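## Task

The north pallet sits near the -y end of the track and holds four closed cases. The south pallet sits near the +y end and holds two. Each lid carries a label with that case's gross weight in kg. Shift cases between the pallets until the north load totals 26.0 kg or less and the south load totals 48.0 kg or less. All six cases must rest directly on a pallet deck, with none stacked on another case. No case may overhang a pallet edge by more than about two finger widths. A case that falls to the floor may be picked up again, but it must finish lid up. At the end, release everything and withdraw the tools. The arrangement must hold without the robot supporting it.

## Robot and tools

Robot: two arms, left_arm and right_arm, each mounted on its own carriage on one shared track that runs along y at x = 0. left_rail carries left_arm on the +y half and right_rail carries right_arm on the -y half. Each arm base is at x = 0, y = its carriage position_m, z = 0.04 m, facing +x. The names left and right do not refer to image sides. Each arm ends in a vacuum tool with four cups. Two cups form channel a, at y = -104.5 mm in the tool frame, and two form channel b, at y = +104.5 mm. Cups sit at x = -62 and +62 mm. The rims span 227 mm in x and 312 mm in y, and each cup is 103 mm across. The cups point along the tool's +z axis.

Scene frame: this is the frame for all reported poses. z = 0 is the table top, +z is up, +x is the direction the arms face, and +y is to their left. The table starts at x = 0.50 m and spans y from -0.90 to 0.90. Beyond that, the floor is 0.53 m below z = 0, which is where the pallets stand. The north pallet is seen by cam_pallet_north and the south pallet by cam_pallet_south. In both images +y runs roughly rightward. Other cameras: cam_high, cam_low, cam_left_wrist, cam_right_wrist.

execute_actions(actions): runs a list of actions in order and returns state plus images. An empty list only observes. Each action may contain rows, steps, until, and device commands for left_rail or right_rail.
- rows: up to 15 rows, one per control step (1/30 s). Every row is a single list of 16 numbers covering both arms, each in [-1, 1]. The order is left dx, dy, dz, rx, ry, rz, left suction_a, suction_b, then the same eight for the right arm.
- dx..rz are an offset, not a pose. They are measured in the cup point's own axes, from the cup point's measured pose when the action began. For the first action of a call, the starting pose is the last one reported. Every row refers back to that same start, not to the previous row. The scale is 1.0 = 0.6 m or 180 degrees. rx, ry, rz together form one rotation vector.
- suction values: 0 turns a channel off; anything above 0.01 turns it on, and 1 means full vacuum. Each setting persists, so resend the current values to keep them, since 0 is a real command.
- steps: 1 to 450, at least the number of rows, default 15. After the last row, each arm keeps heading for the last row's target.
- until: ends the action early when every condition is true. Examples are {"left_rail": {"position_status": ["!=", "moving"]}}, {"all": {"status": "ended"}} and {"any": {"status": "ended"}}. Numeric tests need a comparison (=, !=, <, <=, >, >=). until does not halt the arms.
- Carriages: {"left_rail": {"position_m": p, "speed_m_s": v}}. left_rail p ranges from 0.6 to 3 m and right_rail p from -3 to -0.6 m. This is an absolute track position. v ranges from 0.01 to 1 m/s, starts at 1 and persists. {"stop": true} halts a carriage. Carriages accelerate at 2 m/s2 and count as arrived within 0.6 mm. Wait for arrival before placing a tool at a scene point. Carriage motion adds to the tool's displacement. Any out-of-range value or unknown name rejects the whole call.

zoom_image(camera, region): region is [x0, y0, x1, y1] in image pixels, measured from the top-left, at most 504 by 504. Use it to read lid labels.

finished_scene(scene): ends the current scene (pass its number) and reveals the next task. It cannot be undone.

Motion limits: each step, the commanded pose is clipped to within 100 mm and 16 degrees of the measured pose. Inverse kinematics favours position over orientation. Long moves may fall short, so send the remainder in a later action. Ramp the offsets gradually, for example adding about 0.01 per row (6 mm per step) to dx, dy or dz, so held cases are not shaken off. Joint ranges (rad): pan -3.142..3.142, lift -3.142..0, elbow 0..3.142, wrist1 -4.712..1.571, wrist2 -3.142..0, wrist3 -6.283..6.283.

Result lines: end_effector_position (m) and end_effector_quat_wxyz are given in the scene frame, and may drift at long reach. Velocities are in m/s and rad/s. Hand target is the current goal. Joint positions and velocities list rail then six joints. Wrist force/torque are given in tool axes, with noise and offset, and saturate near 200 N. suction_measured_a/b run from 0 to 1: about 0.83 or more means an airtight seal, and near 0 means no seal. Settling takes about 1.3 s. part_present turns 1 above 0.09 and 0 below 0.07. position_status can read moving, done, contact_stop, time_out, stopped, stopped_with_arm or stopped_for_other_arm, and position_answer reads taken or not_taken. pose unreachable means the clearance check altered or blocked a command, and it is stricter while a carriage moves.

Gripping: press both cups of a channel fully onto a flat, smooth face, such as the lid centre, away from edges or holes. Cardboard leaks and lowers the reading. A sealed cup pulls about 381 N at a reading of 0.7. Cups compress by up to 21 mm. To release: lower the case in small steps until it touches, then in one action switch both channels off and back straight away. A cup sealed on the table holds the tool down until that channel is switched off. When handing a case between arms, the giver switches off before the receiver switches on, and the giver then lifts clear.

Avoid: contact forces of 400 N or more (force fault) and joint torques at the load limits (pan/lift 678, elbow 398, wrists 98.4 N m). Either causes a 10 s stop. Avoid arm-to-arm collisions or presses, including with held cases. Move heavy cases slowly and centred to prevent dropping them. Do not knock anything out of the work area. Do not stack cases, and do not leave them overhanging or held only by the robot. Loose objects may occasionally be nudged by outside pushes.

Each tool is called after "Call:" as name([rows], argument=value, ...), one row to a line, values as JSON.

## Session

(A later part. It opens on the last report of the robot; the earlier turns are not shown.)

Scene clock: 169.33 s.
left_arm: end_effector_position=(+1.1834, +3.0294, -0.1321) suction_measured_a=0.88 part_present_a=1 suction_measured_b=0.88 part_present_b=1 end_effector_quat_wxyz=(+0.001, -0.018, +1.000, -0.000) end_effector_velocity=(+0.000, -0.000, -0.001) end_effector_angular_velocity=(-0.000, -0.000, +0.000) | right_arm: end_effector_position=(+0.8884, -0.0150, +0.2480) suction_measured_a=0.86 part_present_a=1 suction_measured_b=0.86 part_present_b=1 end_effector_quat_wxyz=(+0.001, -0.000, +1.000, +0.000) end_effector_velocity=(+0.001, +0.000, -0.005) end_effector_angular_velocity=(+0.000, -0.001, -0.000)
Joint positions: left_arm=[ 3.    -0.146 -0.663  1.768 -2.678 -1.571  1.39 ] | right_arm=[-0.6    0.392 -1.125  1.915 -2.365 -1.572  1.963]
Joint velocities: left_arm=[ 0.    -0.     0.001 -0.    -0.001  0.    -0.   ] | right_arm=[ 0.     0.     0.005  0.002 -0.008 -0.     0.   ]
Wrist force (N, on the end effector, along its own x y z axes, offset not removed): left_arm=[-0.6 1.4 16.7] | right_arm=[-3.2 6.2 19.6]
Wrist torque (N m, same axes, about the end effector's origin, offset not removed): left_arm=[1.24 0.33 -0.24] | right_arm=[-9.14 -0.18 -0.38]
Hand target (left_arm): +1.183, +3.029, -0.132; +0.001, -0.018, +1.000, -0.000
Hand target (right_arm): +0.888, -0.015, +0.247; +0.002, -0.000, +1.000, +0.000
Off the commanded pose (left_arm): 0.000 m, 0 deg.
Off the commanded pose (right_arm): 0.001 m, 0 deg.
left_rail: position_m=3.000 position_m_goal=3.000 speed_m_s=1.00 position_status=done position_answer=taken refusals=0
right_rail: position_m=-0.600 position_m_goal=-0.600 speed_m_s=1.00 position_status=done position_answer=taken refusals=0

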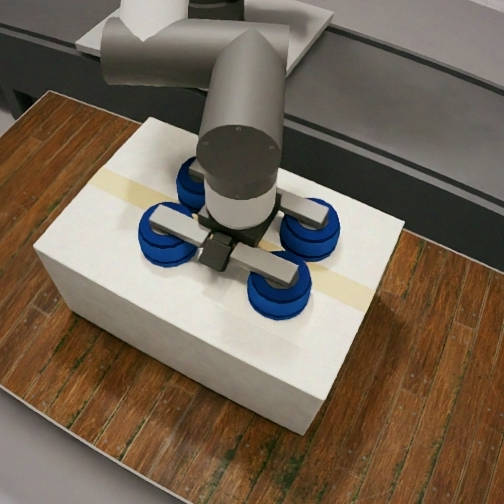

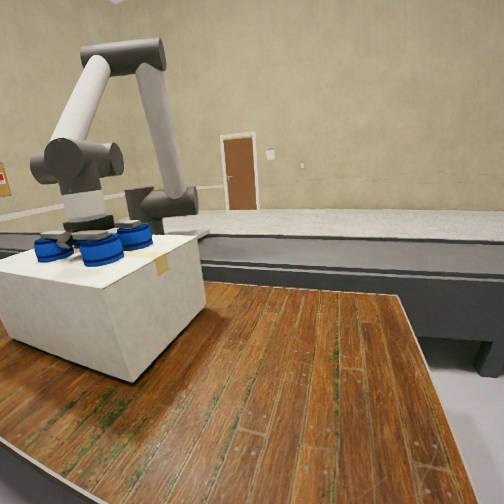

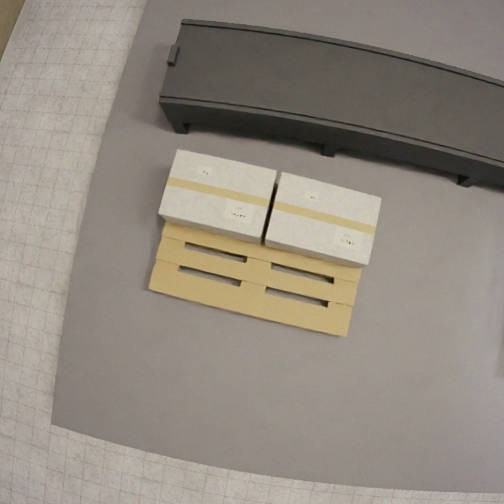

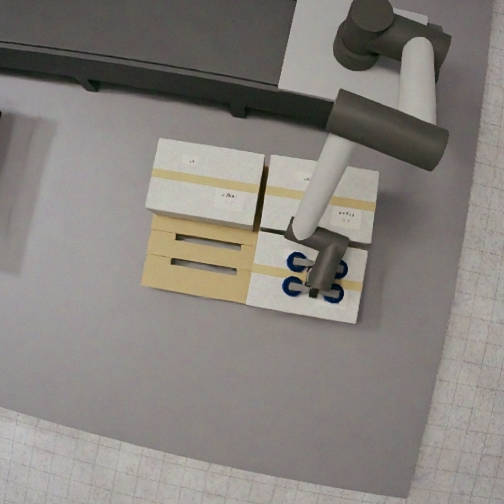

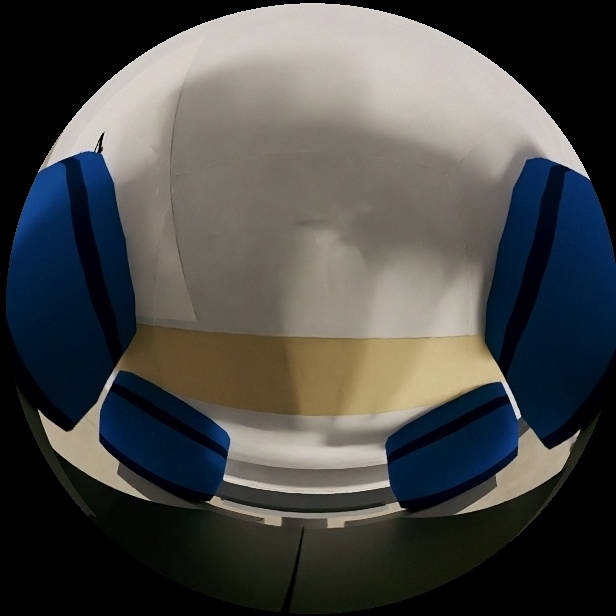

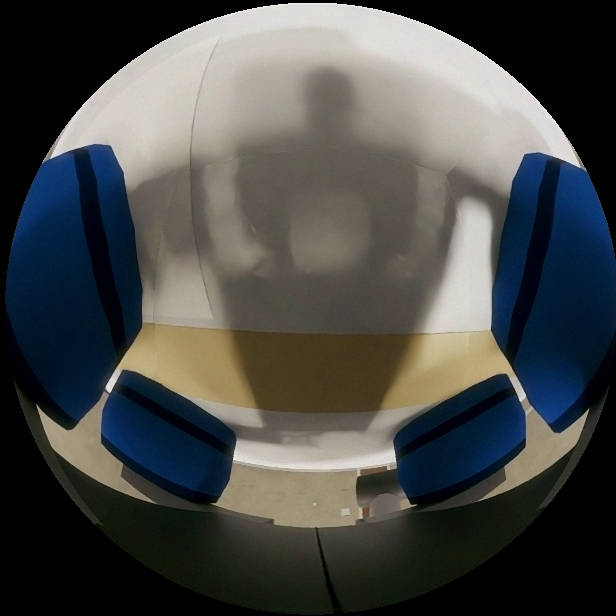

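Good placement.

Call:
execute_actions([
  {"rows":[[0,0,0.01,0,0,0,1,1,0,0,0.012,0,0,0,1,1]],"steps":12},
])

Scene clock: 181.97 s.
left_arm: end_effector_position=(+1.1849, +3.0292, -0.1339) suction_measured_a=0.88 part_present_a=1 suction_measured_b=0.88 part_present_b=1 end_effector_quat_wxyz=(+0.003, -0.018, +1.000, -0.001) end_effector_velocity=(-0.000, -0.000, -0.000) end_effector_angular_velocity=(+0.000, +0.000, -0.000) | right_arm: end_effector_position=(+0.8885, -0.0150, +0.2408) suction_measured_a=0.86 part_present_a=1 suction_measured_b=0.86 part_present_b=1 end_effector_quat_wxyz=(+0.001, -0.000, +1.000, +0.000) end_effector_velocity=(-0.000, -0.000, +0.000) end_effector_angular_velocity=(-0.000, -0.000, -0.000)
Joint positions: left_arm=[ 3.    -0.146 -0.66   1.767 -2.683 -1.571  1.39 ] | right_arm=[-0.6    0.392 -1.118  1.919 -2.374 -1.572  1.963]
Joint velocities: left_arm=[ 0. -0.  0. -0. -0.  0.  0.] | right_arm=[ 0.  0. -0.  0.  0. -0.  0.]
Wrist force (N, on the end effector, along its own x y z axes, offset not removed): left_arm=[22.1 7.2 -40.3] | right_arm=[0.9 6.5 18.6]
Wrist torque (N m, same axes, about the end effector's origin, offset not removed): left_arm=[0.91 5.19 2.41] | right_arm=[-9.09 -0.75 -0.33]
Hand target (left_arm): +1.185, +3.029, -0.134; +0.003, -0.018, +1.000, -0.001
Hand target (right_arm): +0.888, -0.015, +0.241; +0.001, -0.000, +1.000, +0.000
Off the commanded pose (left_arm): 0.004 m, 0 deg.
Off the commanded pose (right_arm): 0.000 m, 0 deg.
FORCE FAULT: contact force on the left arm reached its limit, and that arm stopped for 10 seconds. The contact can be on any part of that arm, not only on its tool. That arm's remaining commands of this call were not run. That arm holds still and accepts commands again. Move the arm away from the contact; if what it grips holds it there, let go first. Pushing or pulling that hard again can fault the arm again.
left_rail: position_m=3.000 position_m_goal=3.000 speed_m_s=1.00 position_status=done position_answer=taken refusals=0
right_rail: position_m=-0.600 position_m_goal=-0.600 speed_m_s=1.00 position_status=done position_answer=taken refusals=0

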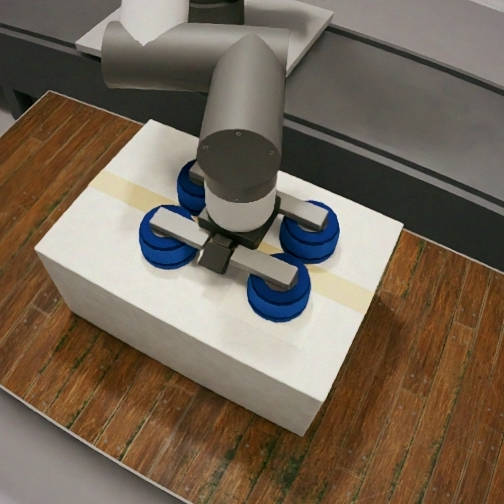

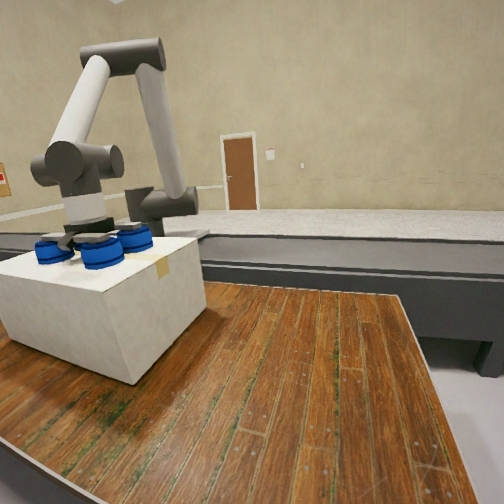

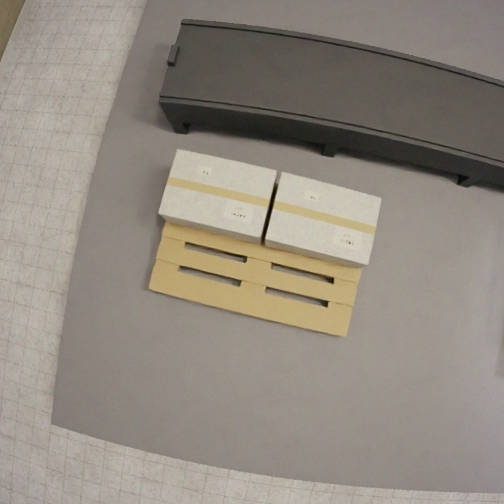

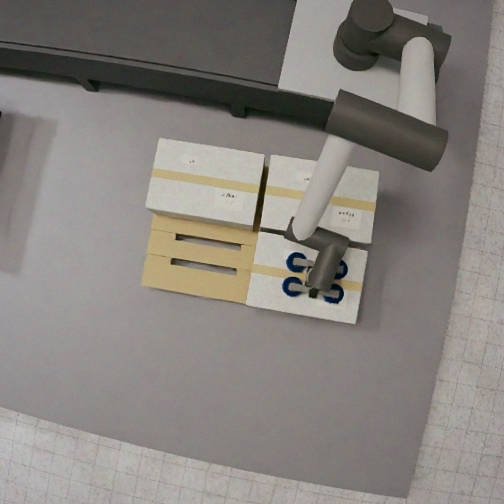

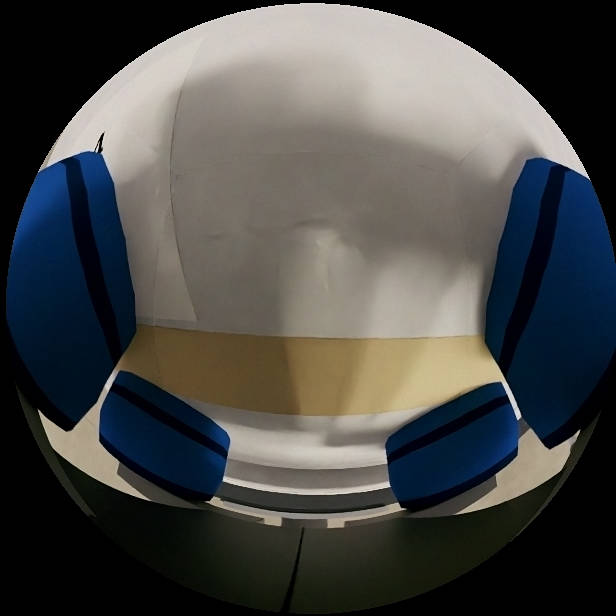

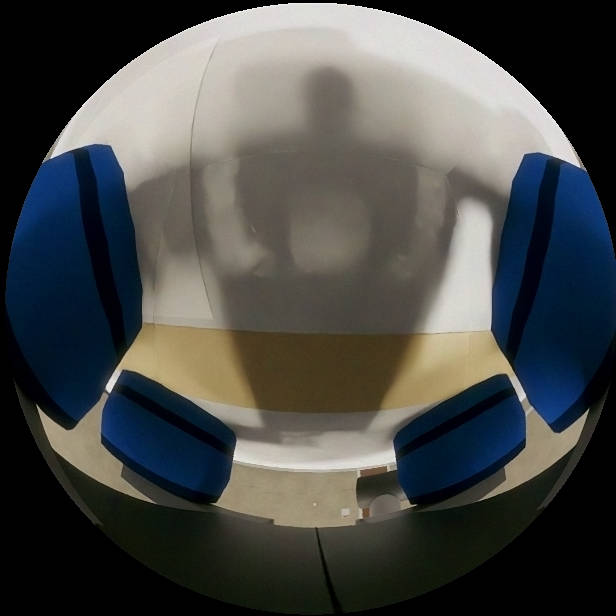

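Call:
execute_actions([
  {"rows":[[0,0,-0.75,0,0,0.012,0,0,0,0,0.005,0,0,0,1,1]],"steps":30},
  {"rows":[[0.5,0,0,0,0,0,0,0,0,0,0.004,0,0,0,1,1]],"left_rail":{"position_m":1.5},"steps":15},
])

Scene clock: 187.07 s.
left_arm: end_effector_position=(+0.9967, +2.8203, +0.2919) suction_measured_a=0.00 part_present_a=0 suction_measured_b=0.00 part_present_b=0 end_effector_quat_wxyz=(+0.004, +0.001, +1.000, -0.001) end_effector_velocity=(-0.438, -0.911, -0.036) end_effector_angular_velocity=(-0.000, +0.005, -0.001) | right_arm: end_effector_position=(+0.8885, -0.0150, +0.2355) suction_measured_a=0.86 part_present_a=1 suction_measured_b=0.86 part_present_b=1 end_effector_quat_wxyz=(+0.001, -0.000, +1.000, +0.000) end_effector_velocity=(+0.000, +0.000, -0.001) end_effector_angular_velocity=(+0.000, -0.000, -0.000)
Joint positions: left_arm=[ 2.789 -0.171 -1.224  1.996 -2.35  -1.572  1.402] | right_arm=[-0.6    0.392 -1.114  1.921 -2.381 -1.572  1.963]
Joint velocities: left_arm=[-0.916 -0.072 -0.376  0.653 -0.273 -0.    -0.071] | right_arm=[ 0.    -0.     0.     0.    -0.001 -0.     0.   ]
Wrist force (N, on the end effector, along its own x y z axes, offset not removed): left_arm=[-1.7 4.1 3.6] | right_arm=[-0.6 4.0 20.8]
Wrist torque (N m, same axes, about the end effector's origin, offset not removed): left_arm=[0.54 0.06 -0.18] | right_arm=[-9.53 -0.59 -0.39]
Hand target (left_arm): +0.920, +2.766, +0.284; +0.002, +0.002, +1.000, -0.001
Hand target (right_arm): +0.888, -0.015, +0.235; +0.001, -0.000, +1.000, +0.000
Off the commanded pose (left_arm): 0.112 m, 0 deg; position clipped at the last step of the last action.
Off the commanded pose (right_arm): 0.000 m, 0 deg.
left_rail: position_m=2.789 position_m_goal=1.500 speed_m_s=1.00 position_status=moving position_answer=taken refusals=0
right_rail: position_m=-0.600 position_m_goal=-0.600 speed_m_s=1.00 position_status=done position_answer=taken refusals=0

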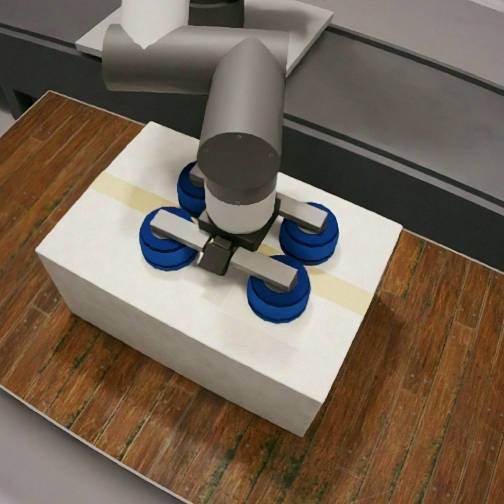

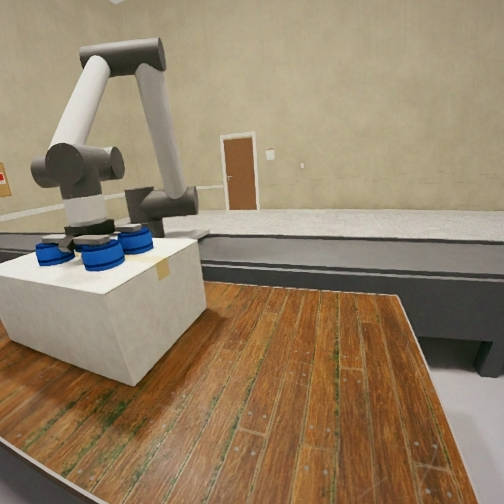

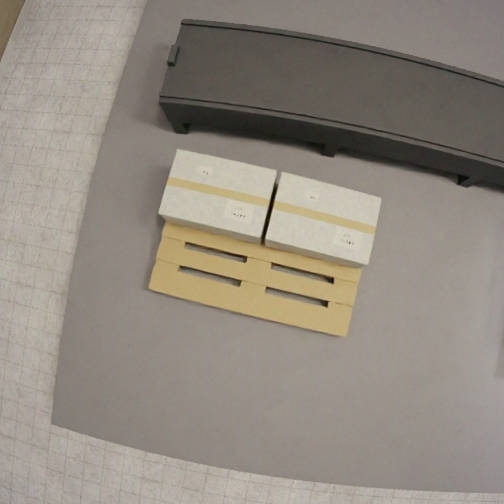

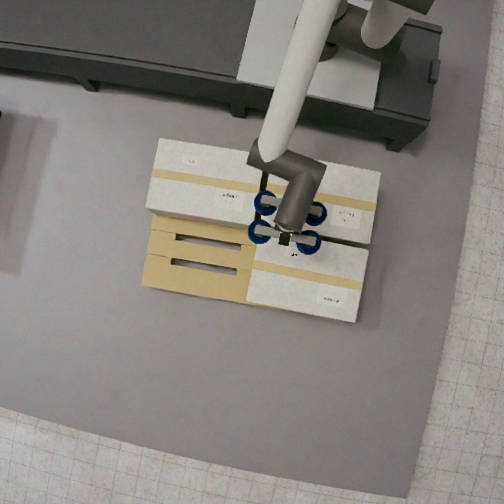

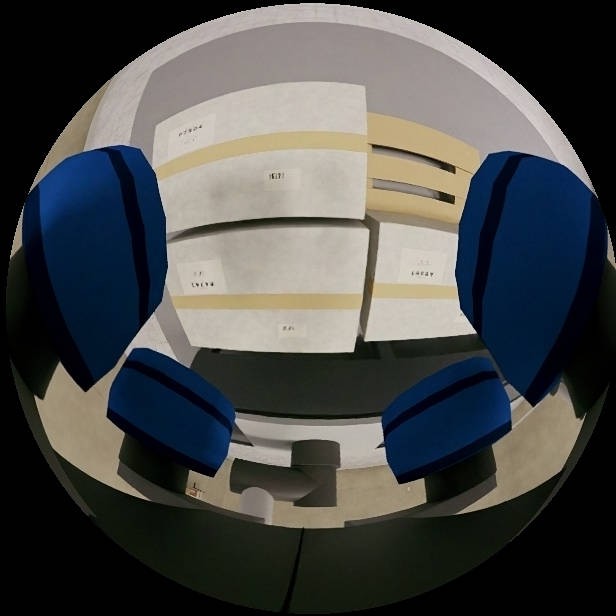

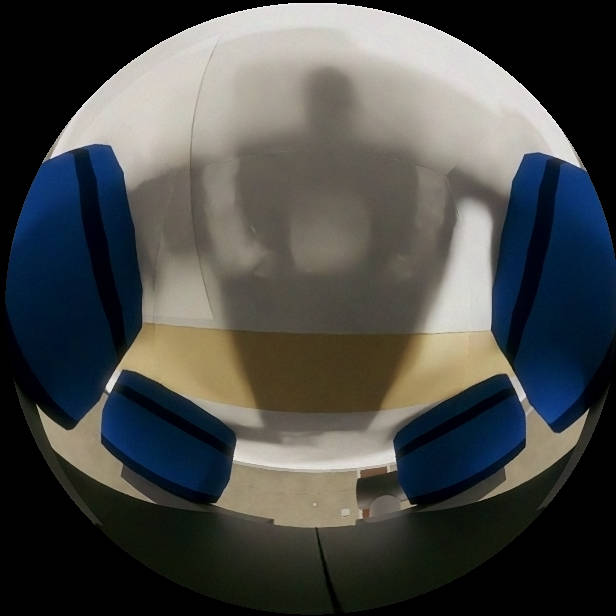

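Call:
execute_actions(actions=[])

Call:
execute_actions([
  {"rows":[[0,0,0,0,0,0,0,0,0,0,0.005,0,0,0,1,1]],"steps":12},
])

Call:
execute_actions([
  {"rows":[[0,0,0,0,0,0,0,0,0,0,0.005,0,0,0,1,1]],"steps":12},
])

Scene clock: 192.23 s.
left_arm: end_effector_position=(+0.9198, +1.5328, +0.2840) suction_measured_a=0.00 part_present_a=0 suction_measured_b=0.00 part_present_b=0 end_effector_quat_wxyz=(+0.002, +0.002, +1.000, -0.001) end_effector_velocity=(-0.000, -0.000, -0.000) end_effector_angular_velocity=(-0.000, +0.000, -0.000) | right_arm: end_effector_position=(+0.8885, -0.0150, +0.2354) suction_measured_a=0.86 part_present_a=1 suction_measured_b=0.86 part_present_b=1 end_effector_quat_wxyz=(+0.001, -0.000, +1.000, +0.000) end_effector_velocity=(+0.000, -0.000, -0.000) end_effector_angular_velocity=(-0.000, +0.000, -0.000)
Joint positions: left_arm=[ 1.5   -0.184 -1.288  2.108 -2.395 -1.572  1.39 ] | right_arm=[-0.6    0.392 -1.113  1.921 -2.381 -1.572  1.963]
Joint velocities: left_arm=[ 0.  0.  0. -0.  0. -0.  0.] | right_arm=[ 0. -0.  0. -0.  0. -0.  0.]
Wrist force (N, on the end effector, along its own x y z axes, offset not removed): left_arm=[-1.8 0.3 -1.0] | right_arm=[-1.6 6.4 18.9]
Wrist torque (N m, same axes, about the end effector's origin, offset not removed): left_arm=[0.24 0.14 -0.18] | right_arm=[-9.12 -0.58 -0.37]
Hand target (left_arm): +0.920, +1.533, +0.284; +0.002, +0.002, +1.000, -0.001
Hand target (right_arm): +0.888, -0.015, +0.235; +0.001, -0.000, +1.000, +0.000
Off the commanded pose (left_arm): 0.035 m, 0 deg; position clipped at the last step of the last action.
Off the commanded pose (right_arm): 0.000 m, 0 deg.
left_rail: position_m=1.500 position_m_goal=1.500 speed_m_s=1.00 position_status=done position_answer=taken refusals=0
right_rail: position_m=-0.600 position_m_goal=-0.600 speed_m_s=1.00 position_status=done position_answer=taken refusals=0

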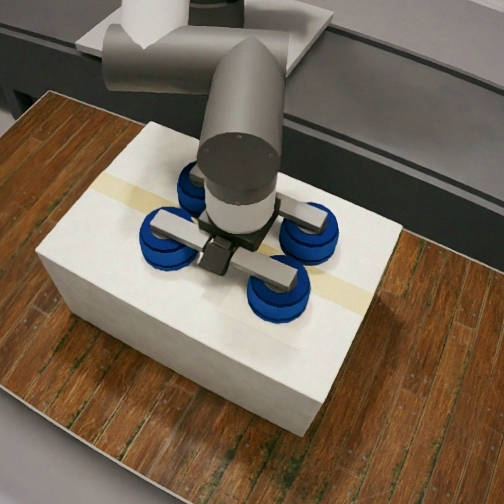

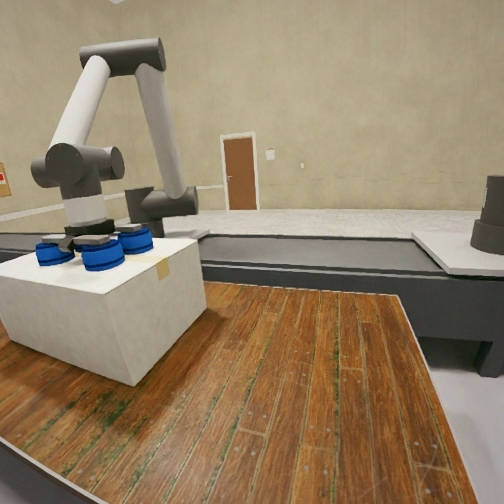

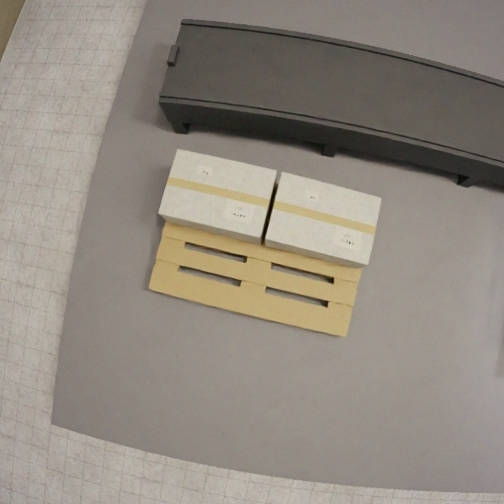

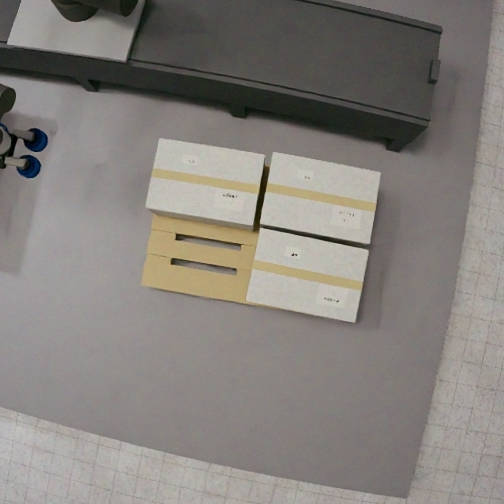

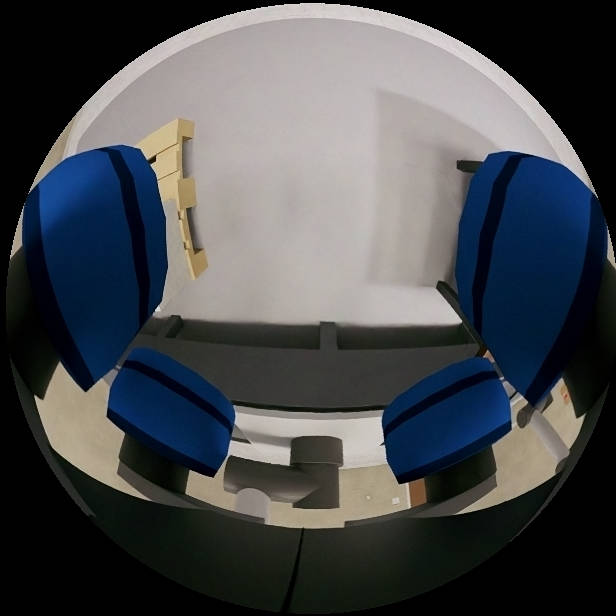

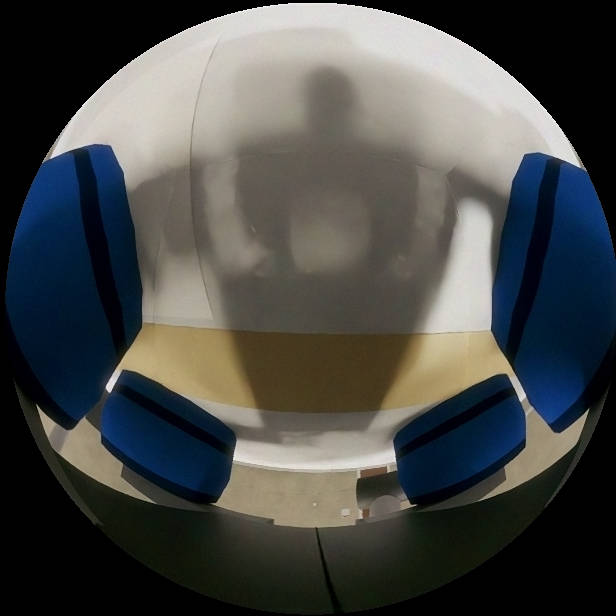

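Scene clock: 192.63 s.
left_arm: end_effector_position=(+0.9198, +1.5328, +0.2840) suction_measured_a=0.00 part_present_a=0 suction_measured_b=0.00 part_present_b=0 end_effector_quat_wxyz=(+0.002, +0.002, +1.000, -0.001) end_effector_velocity=(-0.000, -0.000, -0.000) end_effector_angular_velocity=(-0.000, +0.000, -0.000) | right_arm: end_effector_position=(+0.8888, -0.0149, +0.2333) suction_measured_a=0.86 part_present_a=1 suction_measured_b=0.86 part_present_b=1 end_effector_quat_wxyz=(+0.002, -0.000, +1.000, +0.000) end_effector_velocity=(+0.000, +0.000, -0.001) end_effector_angular_velocity=(+0.000, -0.000, -0.000)
Joint positions: left_arm=[ 1.5   -0.184 -1.288  2.108 -2.395 -1.572  1.39 ] | right_arm=[-0.6    0.392 -1.111  1.922 -2.385 -1.571  1.963]
Joint velocities: left_arm=[ 0. -0.  0. -0.  0. -0. -0.] | right_arm=[ 0.     0.     0.001  0.001 -0.002 -0.     0.   ]
Wrist force (N, on the end effector, along its own x y z axes, offset not removed): left_arm=[-1.8 1.4 4.6] | right_arm=[40.1 -10.4 -128.2]
Wrist torque (N m, same axes, about the end effector's origin, offset not removed): left_arm=[0.22 0.17 -0.10] | right_arm=[-3.83 9.25 0.79]
Hand target (left_arm): +0.920, +1.533, +0.284; +0.002, +0.002, +1.000, -0.001
Hand target (right_arm): +0.888, -0.015, +0.232; +0.001, -0.000, +1.000, +0.000
Off the commanded pose (left_arm): 0.000 m, 0 deg.
Off the commanded pose (right_arm): 0.001 m, 0 deg.
left_rail: position_m=1.500 position_m_goal=1.500 speed_m_s=1.00 position_status=done position_answer=taken refusals=0
right_rail: position_m=-0.600 position_m_goal=-0.600 speed_m_s=1.00 position_status=done position_answer=taken refusals=0

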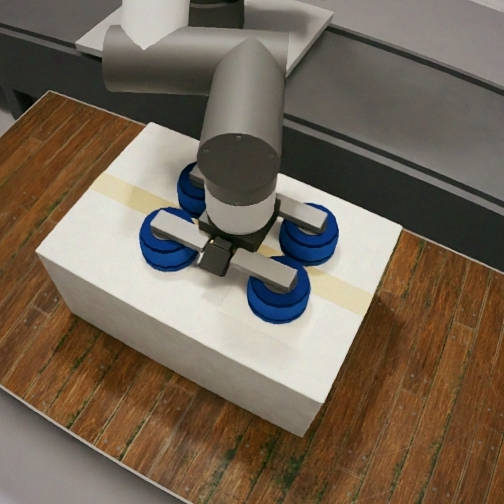

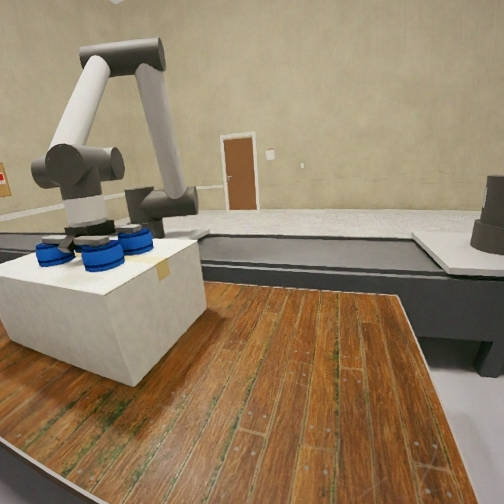

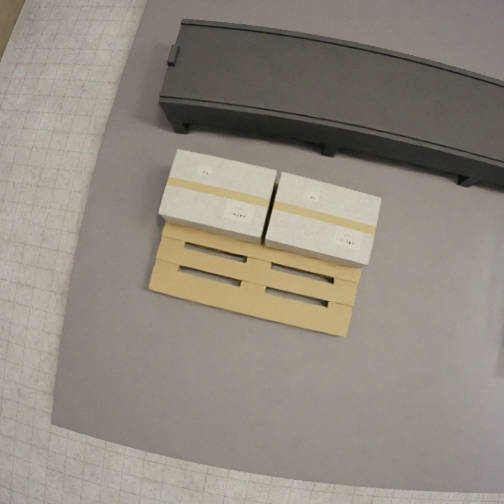

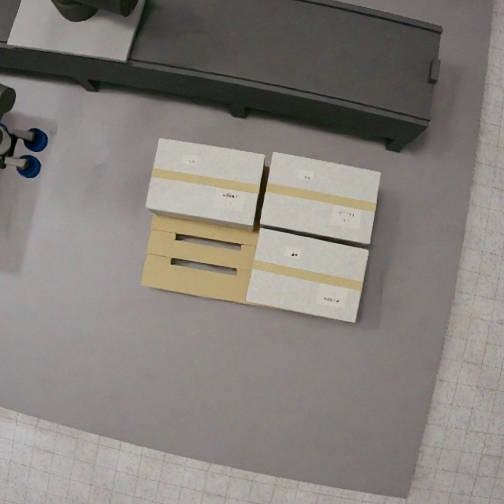

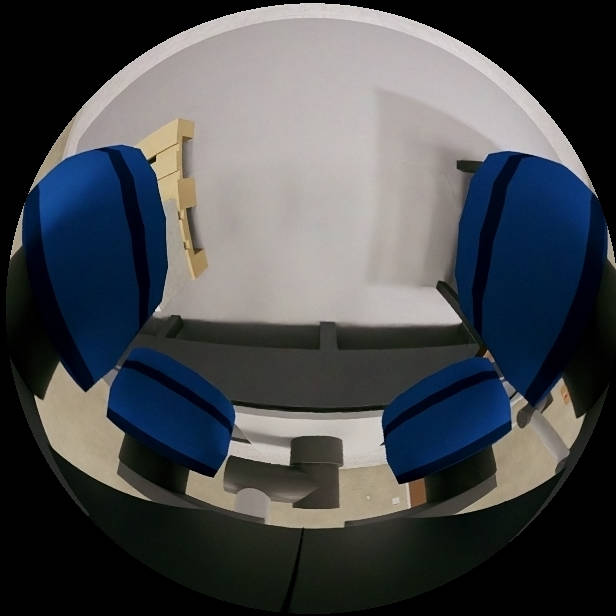

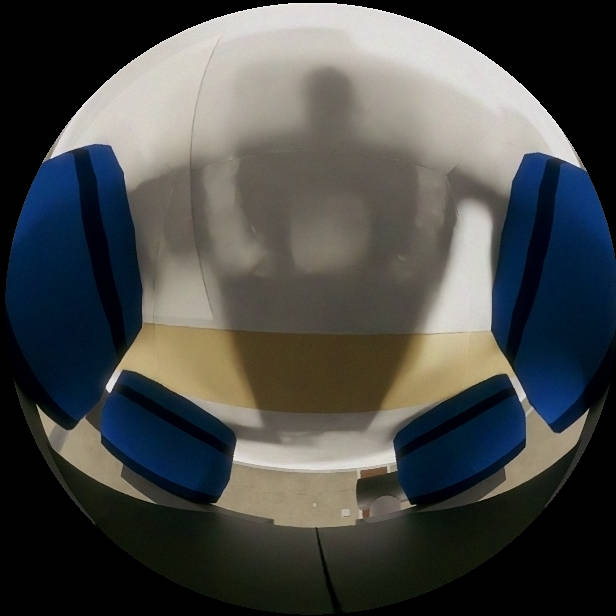

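Scene clock: 202.97 s.
left_arm: end_effector_position=(+0.9198, +1.5328, +0.2840) suction_measured_a=0.00 part_present_a=0 suction_measured_b=0.00 part_present_b=0 end_effector_quat_wxyz=(+0.002, +0.002, +1.000, -0.001) end_effector_velocity=(+0.000, +0.000, -0.000) end_effector_angular_velocity=(+0.000, -0.000, +0.000) | right_arm: end_effector_position=(+0.8897, -0.0145, +0.2338) suction_measured_a=0.86 part_present_a=1 suction_measured_b=0.86 part_present_b=1 end_effector_quat_wxyz=(+0.003, -0.000, +1.000, +0.001) end_effector_velocity=(-0.000, -0.000, +0.000) end_effector_angular_velocity=(+0.000, -0.000, -0.000)
Joint positions: left_arm=[ 1.5   -0.184 -1.288  2.108 -2.395 -1.572  1.39 ] | right_arm=[-0.6    0.392 -1.111  1.921 -2.387 -1.571  1.963]
Joint velocities: left_arm=[ 0.  0.  0. -0. -0.  0. -0.] | right_arm=[ 0.  0. -0.  0. -0. -0.  0.]
Wrist force (N, on the end effector, along its own x y z axes, offset not removed): left_arm=[-1.6 -1.3 3.6] | right_arm=[9.0 10.9 -61.4]
Wrist torque (N m, same axes, about the end effector's origin, offset not removed): left_arm=[-0.08 0.19 -0.22] | right_arm=[6.98 16.24 3.17]
Hand target (left_arm): +0.920, +1.533, +0.284; +0.002, +0.002, +1.000, -0.001
Hand target (right_arm): +0.890, -0.015, +0.234; +0.003, -0.000, +1.000, +0.001
Off the commanded pose (left_arm): 0.000 m, 0 deg.
Off the commanded pose (right_arm): 0.004 m, 0 deg.
FORCE FAULT: contact force on the right arm reached its limit, and that arm stopped for 10 seconds. The contact can be on any part of that arm, not only on its tool. That arm's remaining commands of this call were not run. That arm holds still and accepts commands again. Move the arm away from the contact; if what it grips holds it there, let go first. Pushing or pulling that hard again can fault the arm again.
left_rail: position_m=1.500 position_m_goal=1.500 speed_m_s=1.00 position_status=done position_answer=taken refusals=0
right_rail: position_m=-0.600 position_m_goal=-0.600 speed_m_s=1.00 position_status=done position_answer=taken refusals=0

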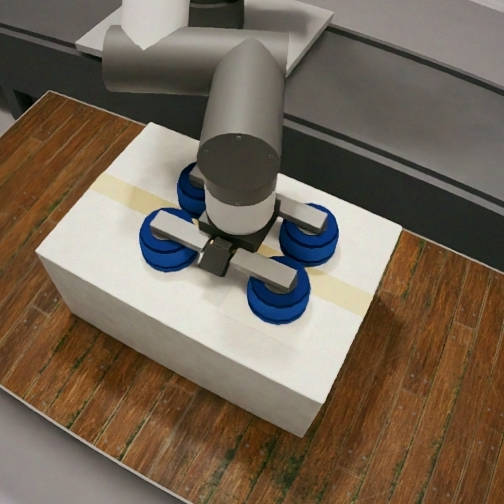

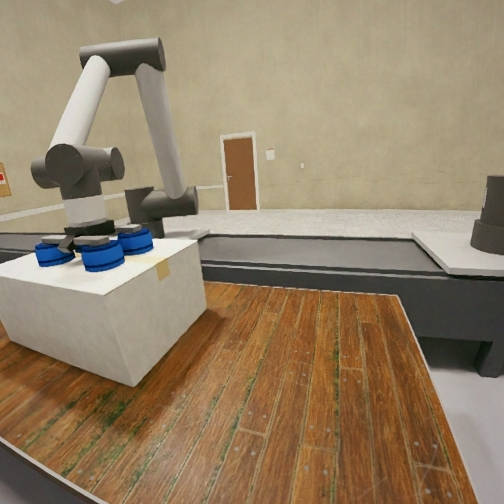

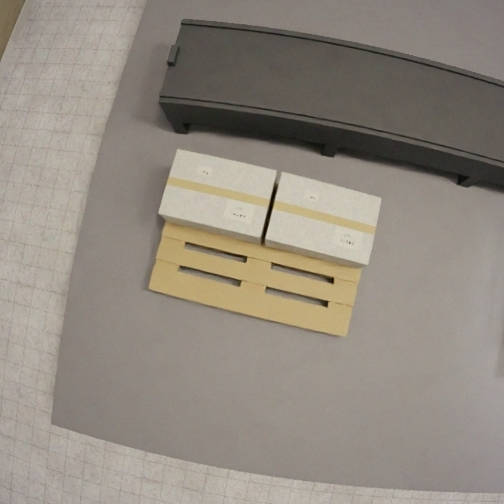

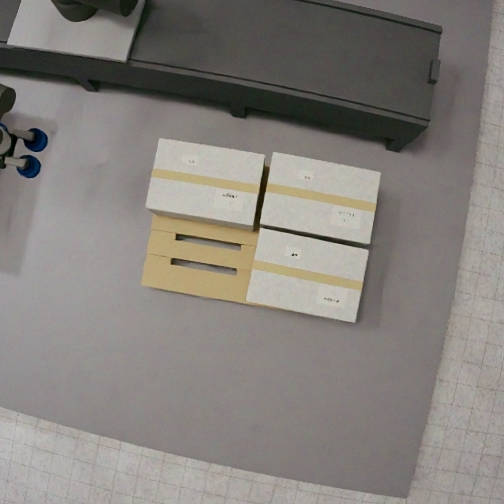

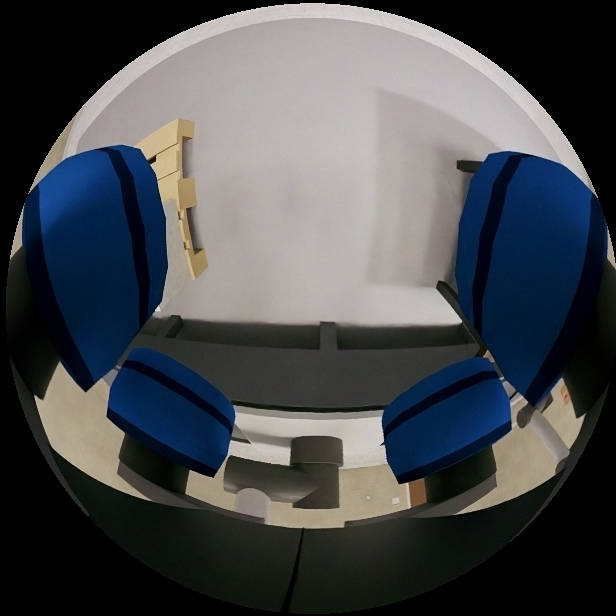

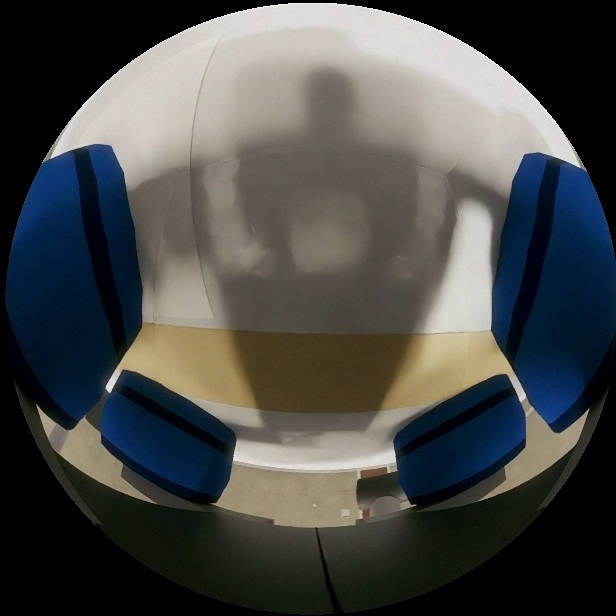

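Call:
execute_actions([
  {"rows":[[0.053,-0.5,0,0,0,0,0,0,0,0,-0.2,0,0,0,0,0]],"steps":20},
  {"rows":[[0,0,0,0,0,0,0,0,0,-0.9,0,0,0,0,0,0]],"right_rail":{"position_m":-1.8},"steps":40},
  {"left_rail":{"position_m":0.6},"rows":[[0,-0.605,0,0,0,0,0,0,0,0,0,0,0,0,0,0]],"steps":50},
  {"rows":[[0,0,0.02,0,0,0,1,1,0,0,0,0,0,0,0,0],[0,0,0.04,0,0,0,1,1,0,0,0,0,0,0,0,0],[0,0,0.068,0,0,0,1,1,0,0,0,0,0,0,0,0]],"steps":35},
])

Scene clock: 219.60 s.
left_arm: end_effector_position=(+0.8863, +0.0015, +0.2448) suction_measured_a=0.88 part_present_a=1 suction_measured_b=0.88 part_present_b=1 end_effector_quat_wxyz=(+0.002, +0.003, +1.000, -0.003) end_effector_velocity=(-0.000, -0.000, -0.000) end_effector_angular_velocity=(-0.000, +0.000, -0.000) | right_arm: end_effector_position=(+0.8882, -1.7439, +0.3513) suction_measured_a=0.00 part_present_a=0 suction_measured_b=0.00 part_present_b=0 end_effector_quat_wxyz=(+0.003, +0.001, +1.000, +0.000) end_effector_velocity=(-0.000, +0.000, +0.000) end_effector_angular_velocity=(+0.000, -0.000, -0.000)
Joint positions: left_arm=[ 0.6   -0.783 -1.117  1.91  -2.369 -1.572  0.794] | right_arm=[-1.8   -0.165 -1.382  2.109 -2.304 -1.57   1.407]
Joint velocities: left_arm=[ 0.  0.  0.  0. -0. -0.  0.] | right_arm=[ 0.  0. -0. -0.  0.  0.  0.]
Wrist force (N, on the end effector, along its own x y z axes, offset not removed): left_arm=[-0.3 -0.1 21.7] | right_arm=[-3.0 6.2 -0.8]
Wrist torque (N m, same axes, about the end effector's origin, offset not removed): left_arm=[-12.68 0.88 -0.11] | right_arm=[1.22 0.14 -0.36]
Hand target (left_arm): +0.886, +0.002, +0.245; +0.002, +0.003, +1.000, -0.003
Hand target (right_arm): +0.888, -1.744, +0.351; +0.003, +0.001, +1.000, +0.000
Off the commanded pose (left_arm): 0.000 m, 0 deg.
Off the commanded pose (right_arm): 0.000 m, 0 deg.
left_rail: position_m=0.600 position_m_goal=0.600 speed_m_s=1.00 position_status=done position_answer=taken refusals=0
right_rail: position_m=-1.800 position_m_goal=-1.800 speed_m_s=1.00 position_status=done position_answer=taken refusals=0

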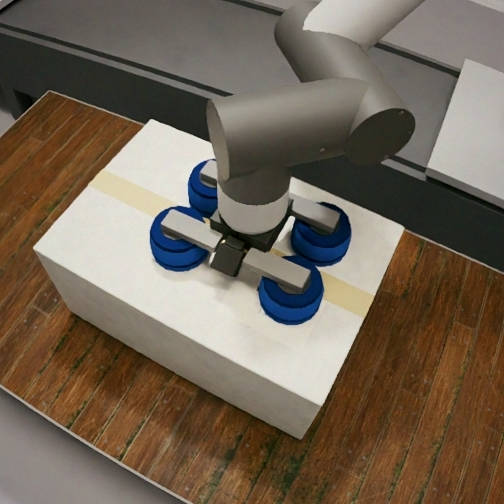

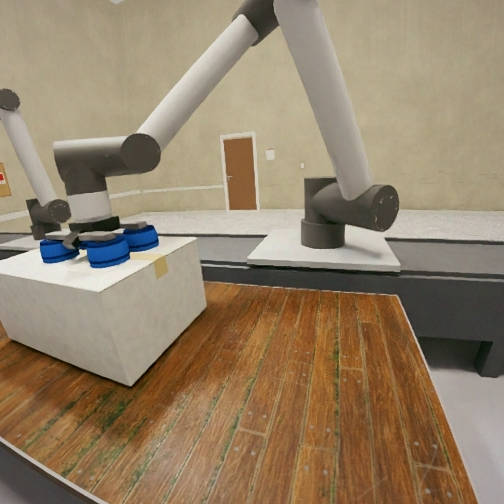

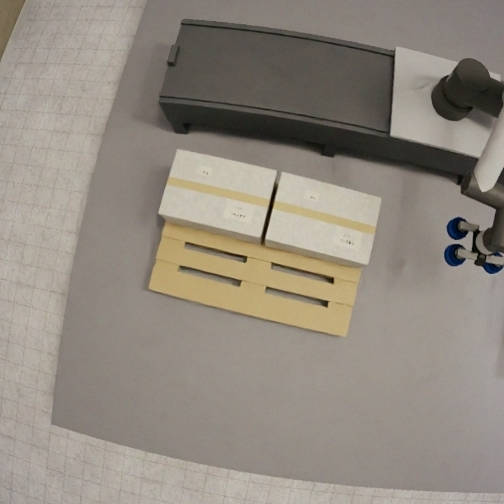

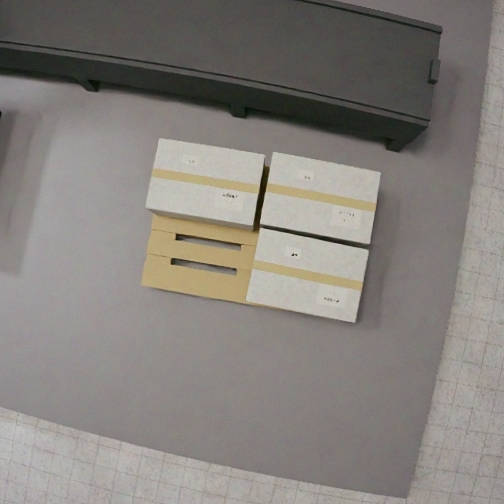

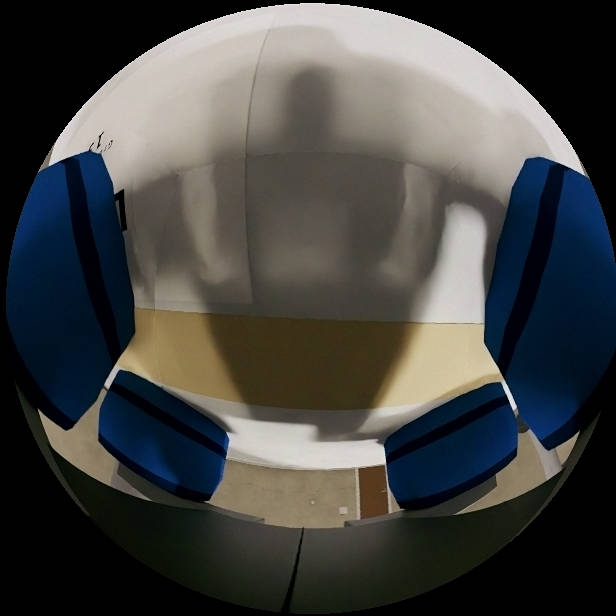

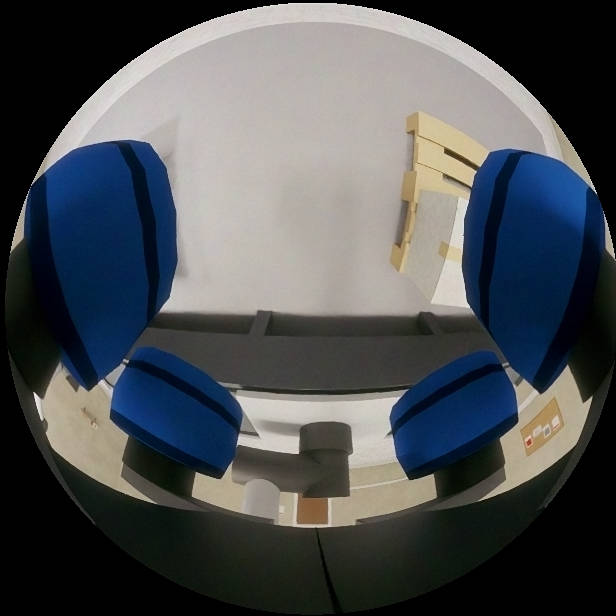

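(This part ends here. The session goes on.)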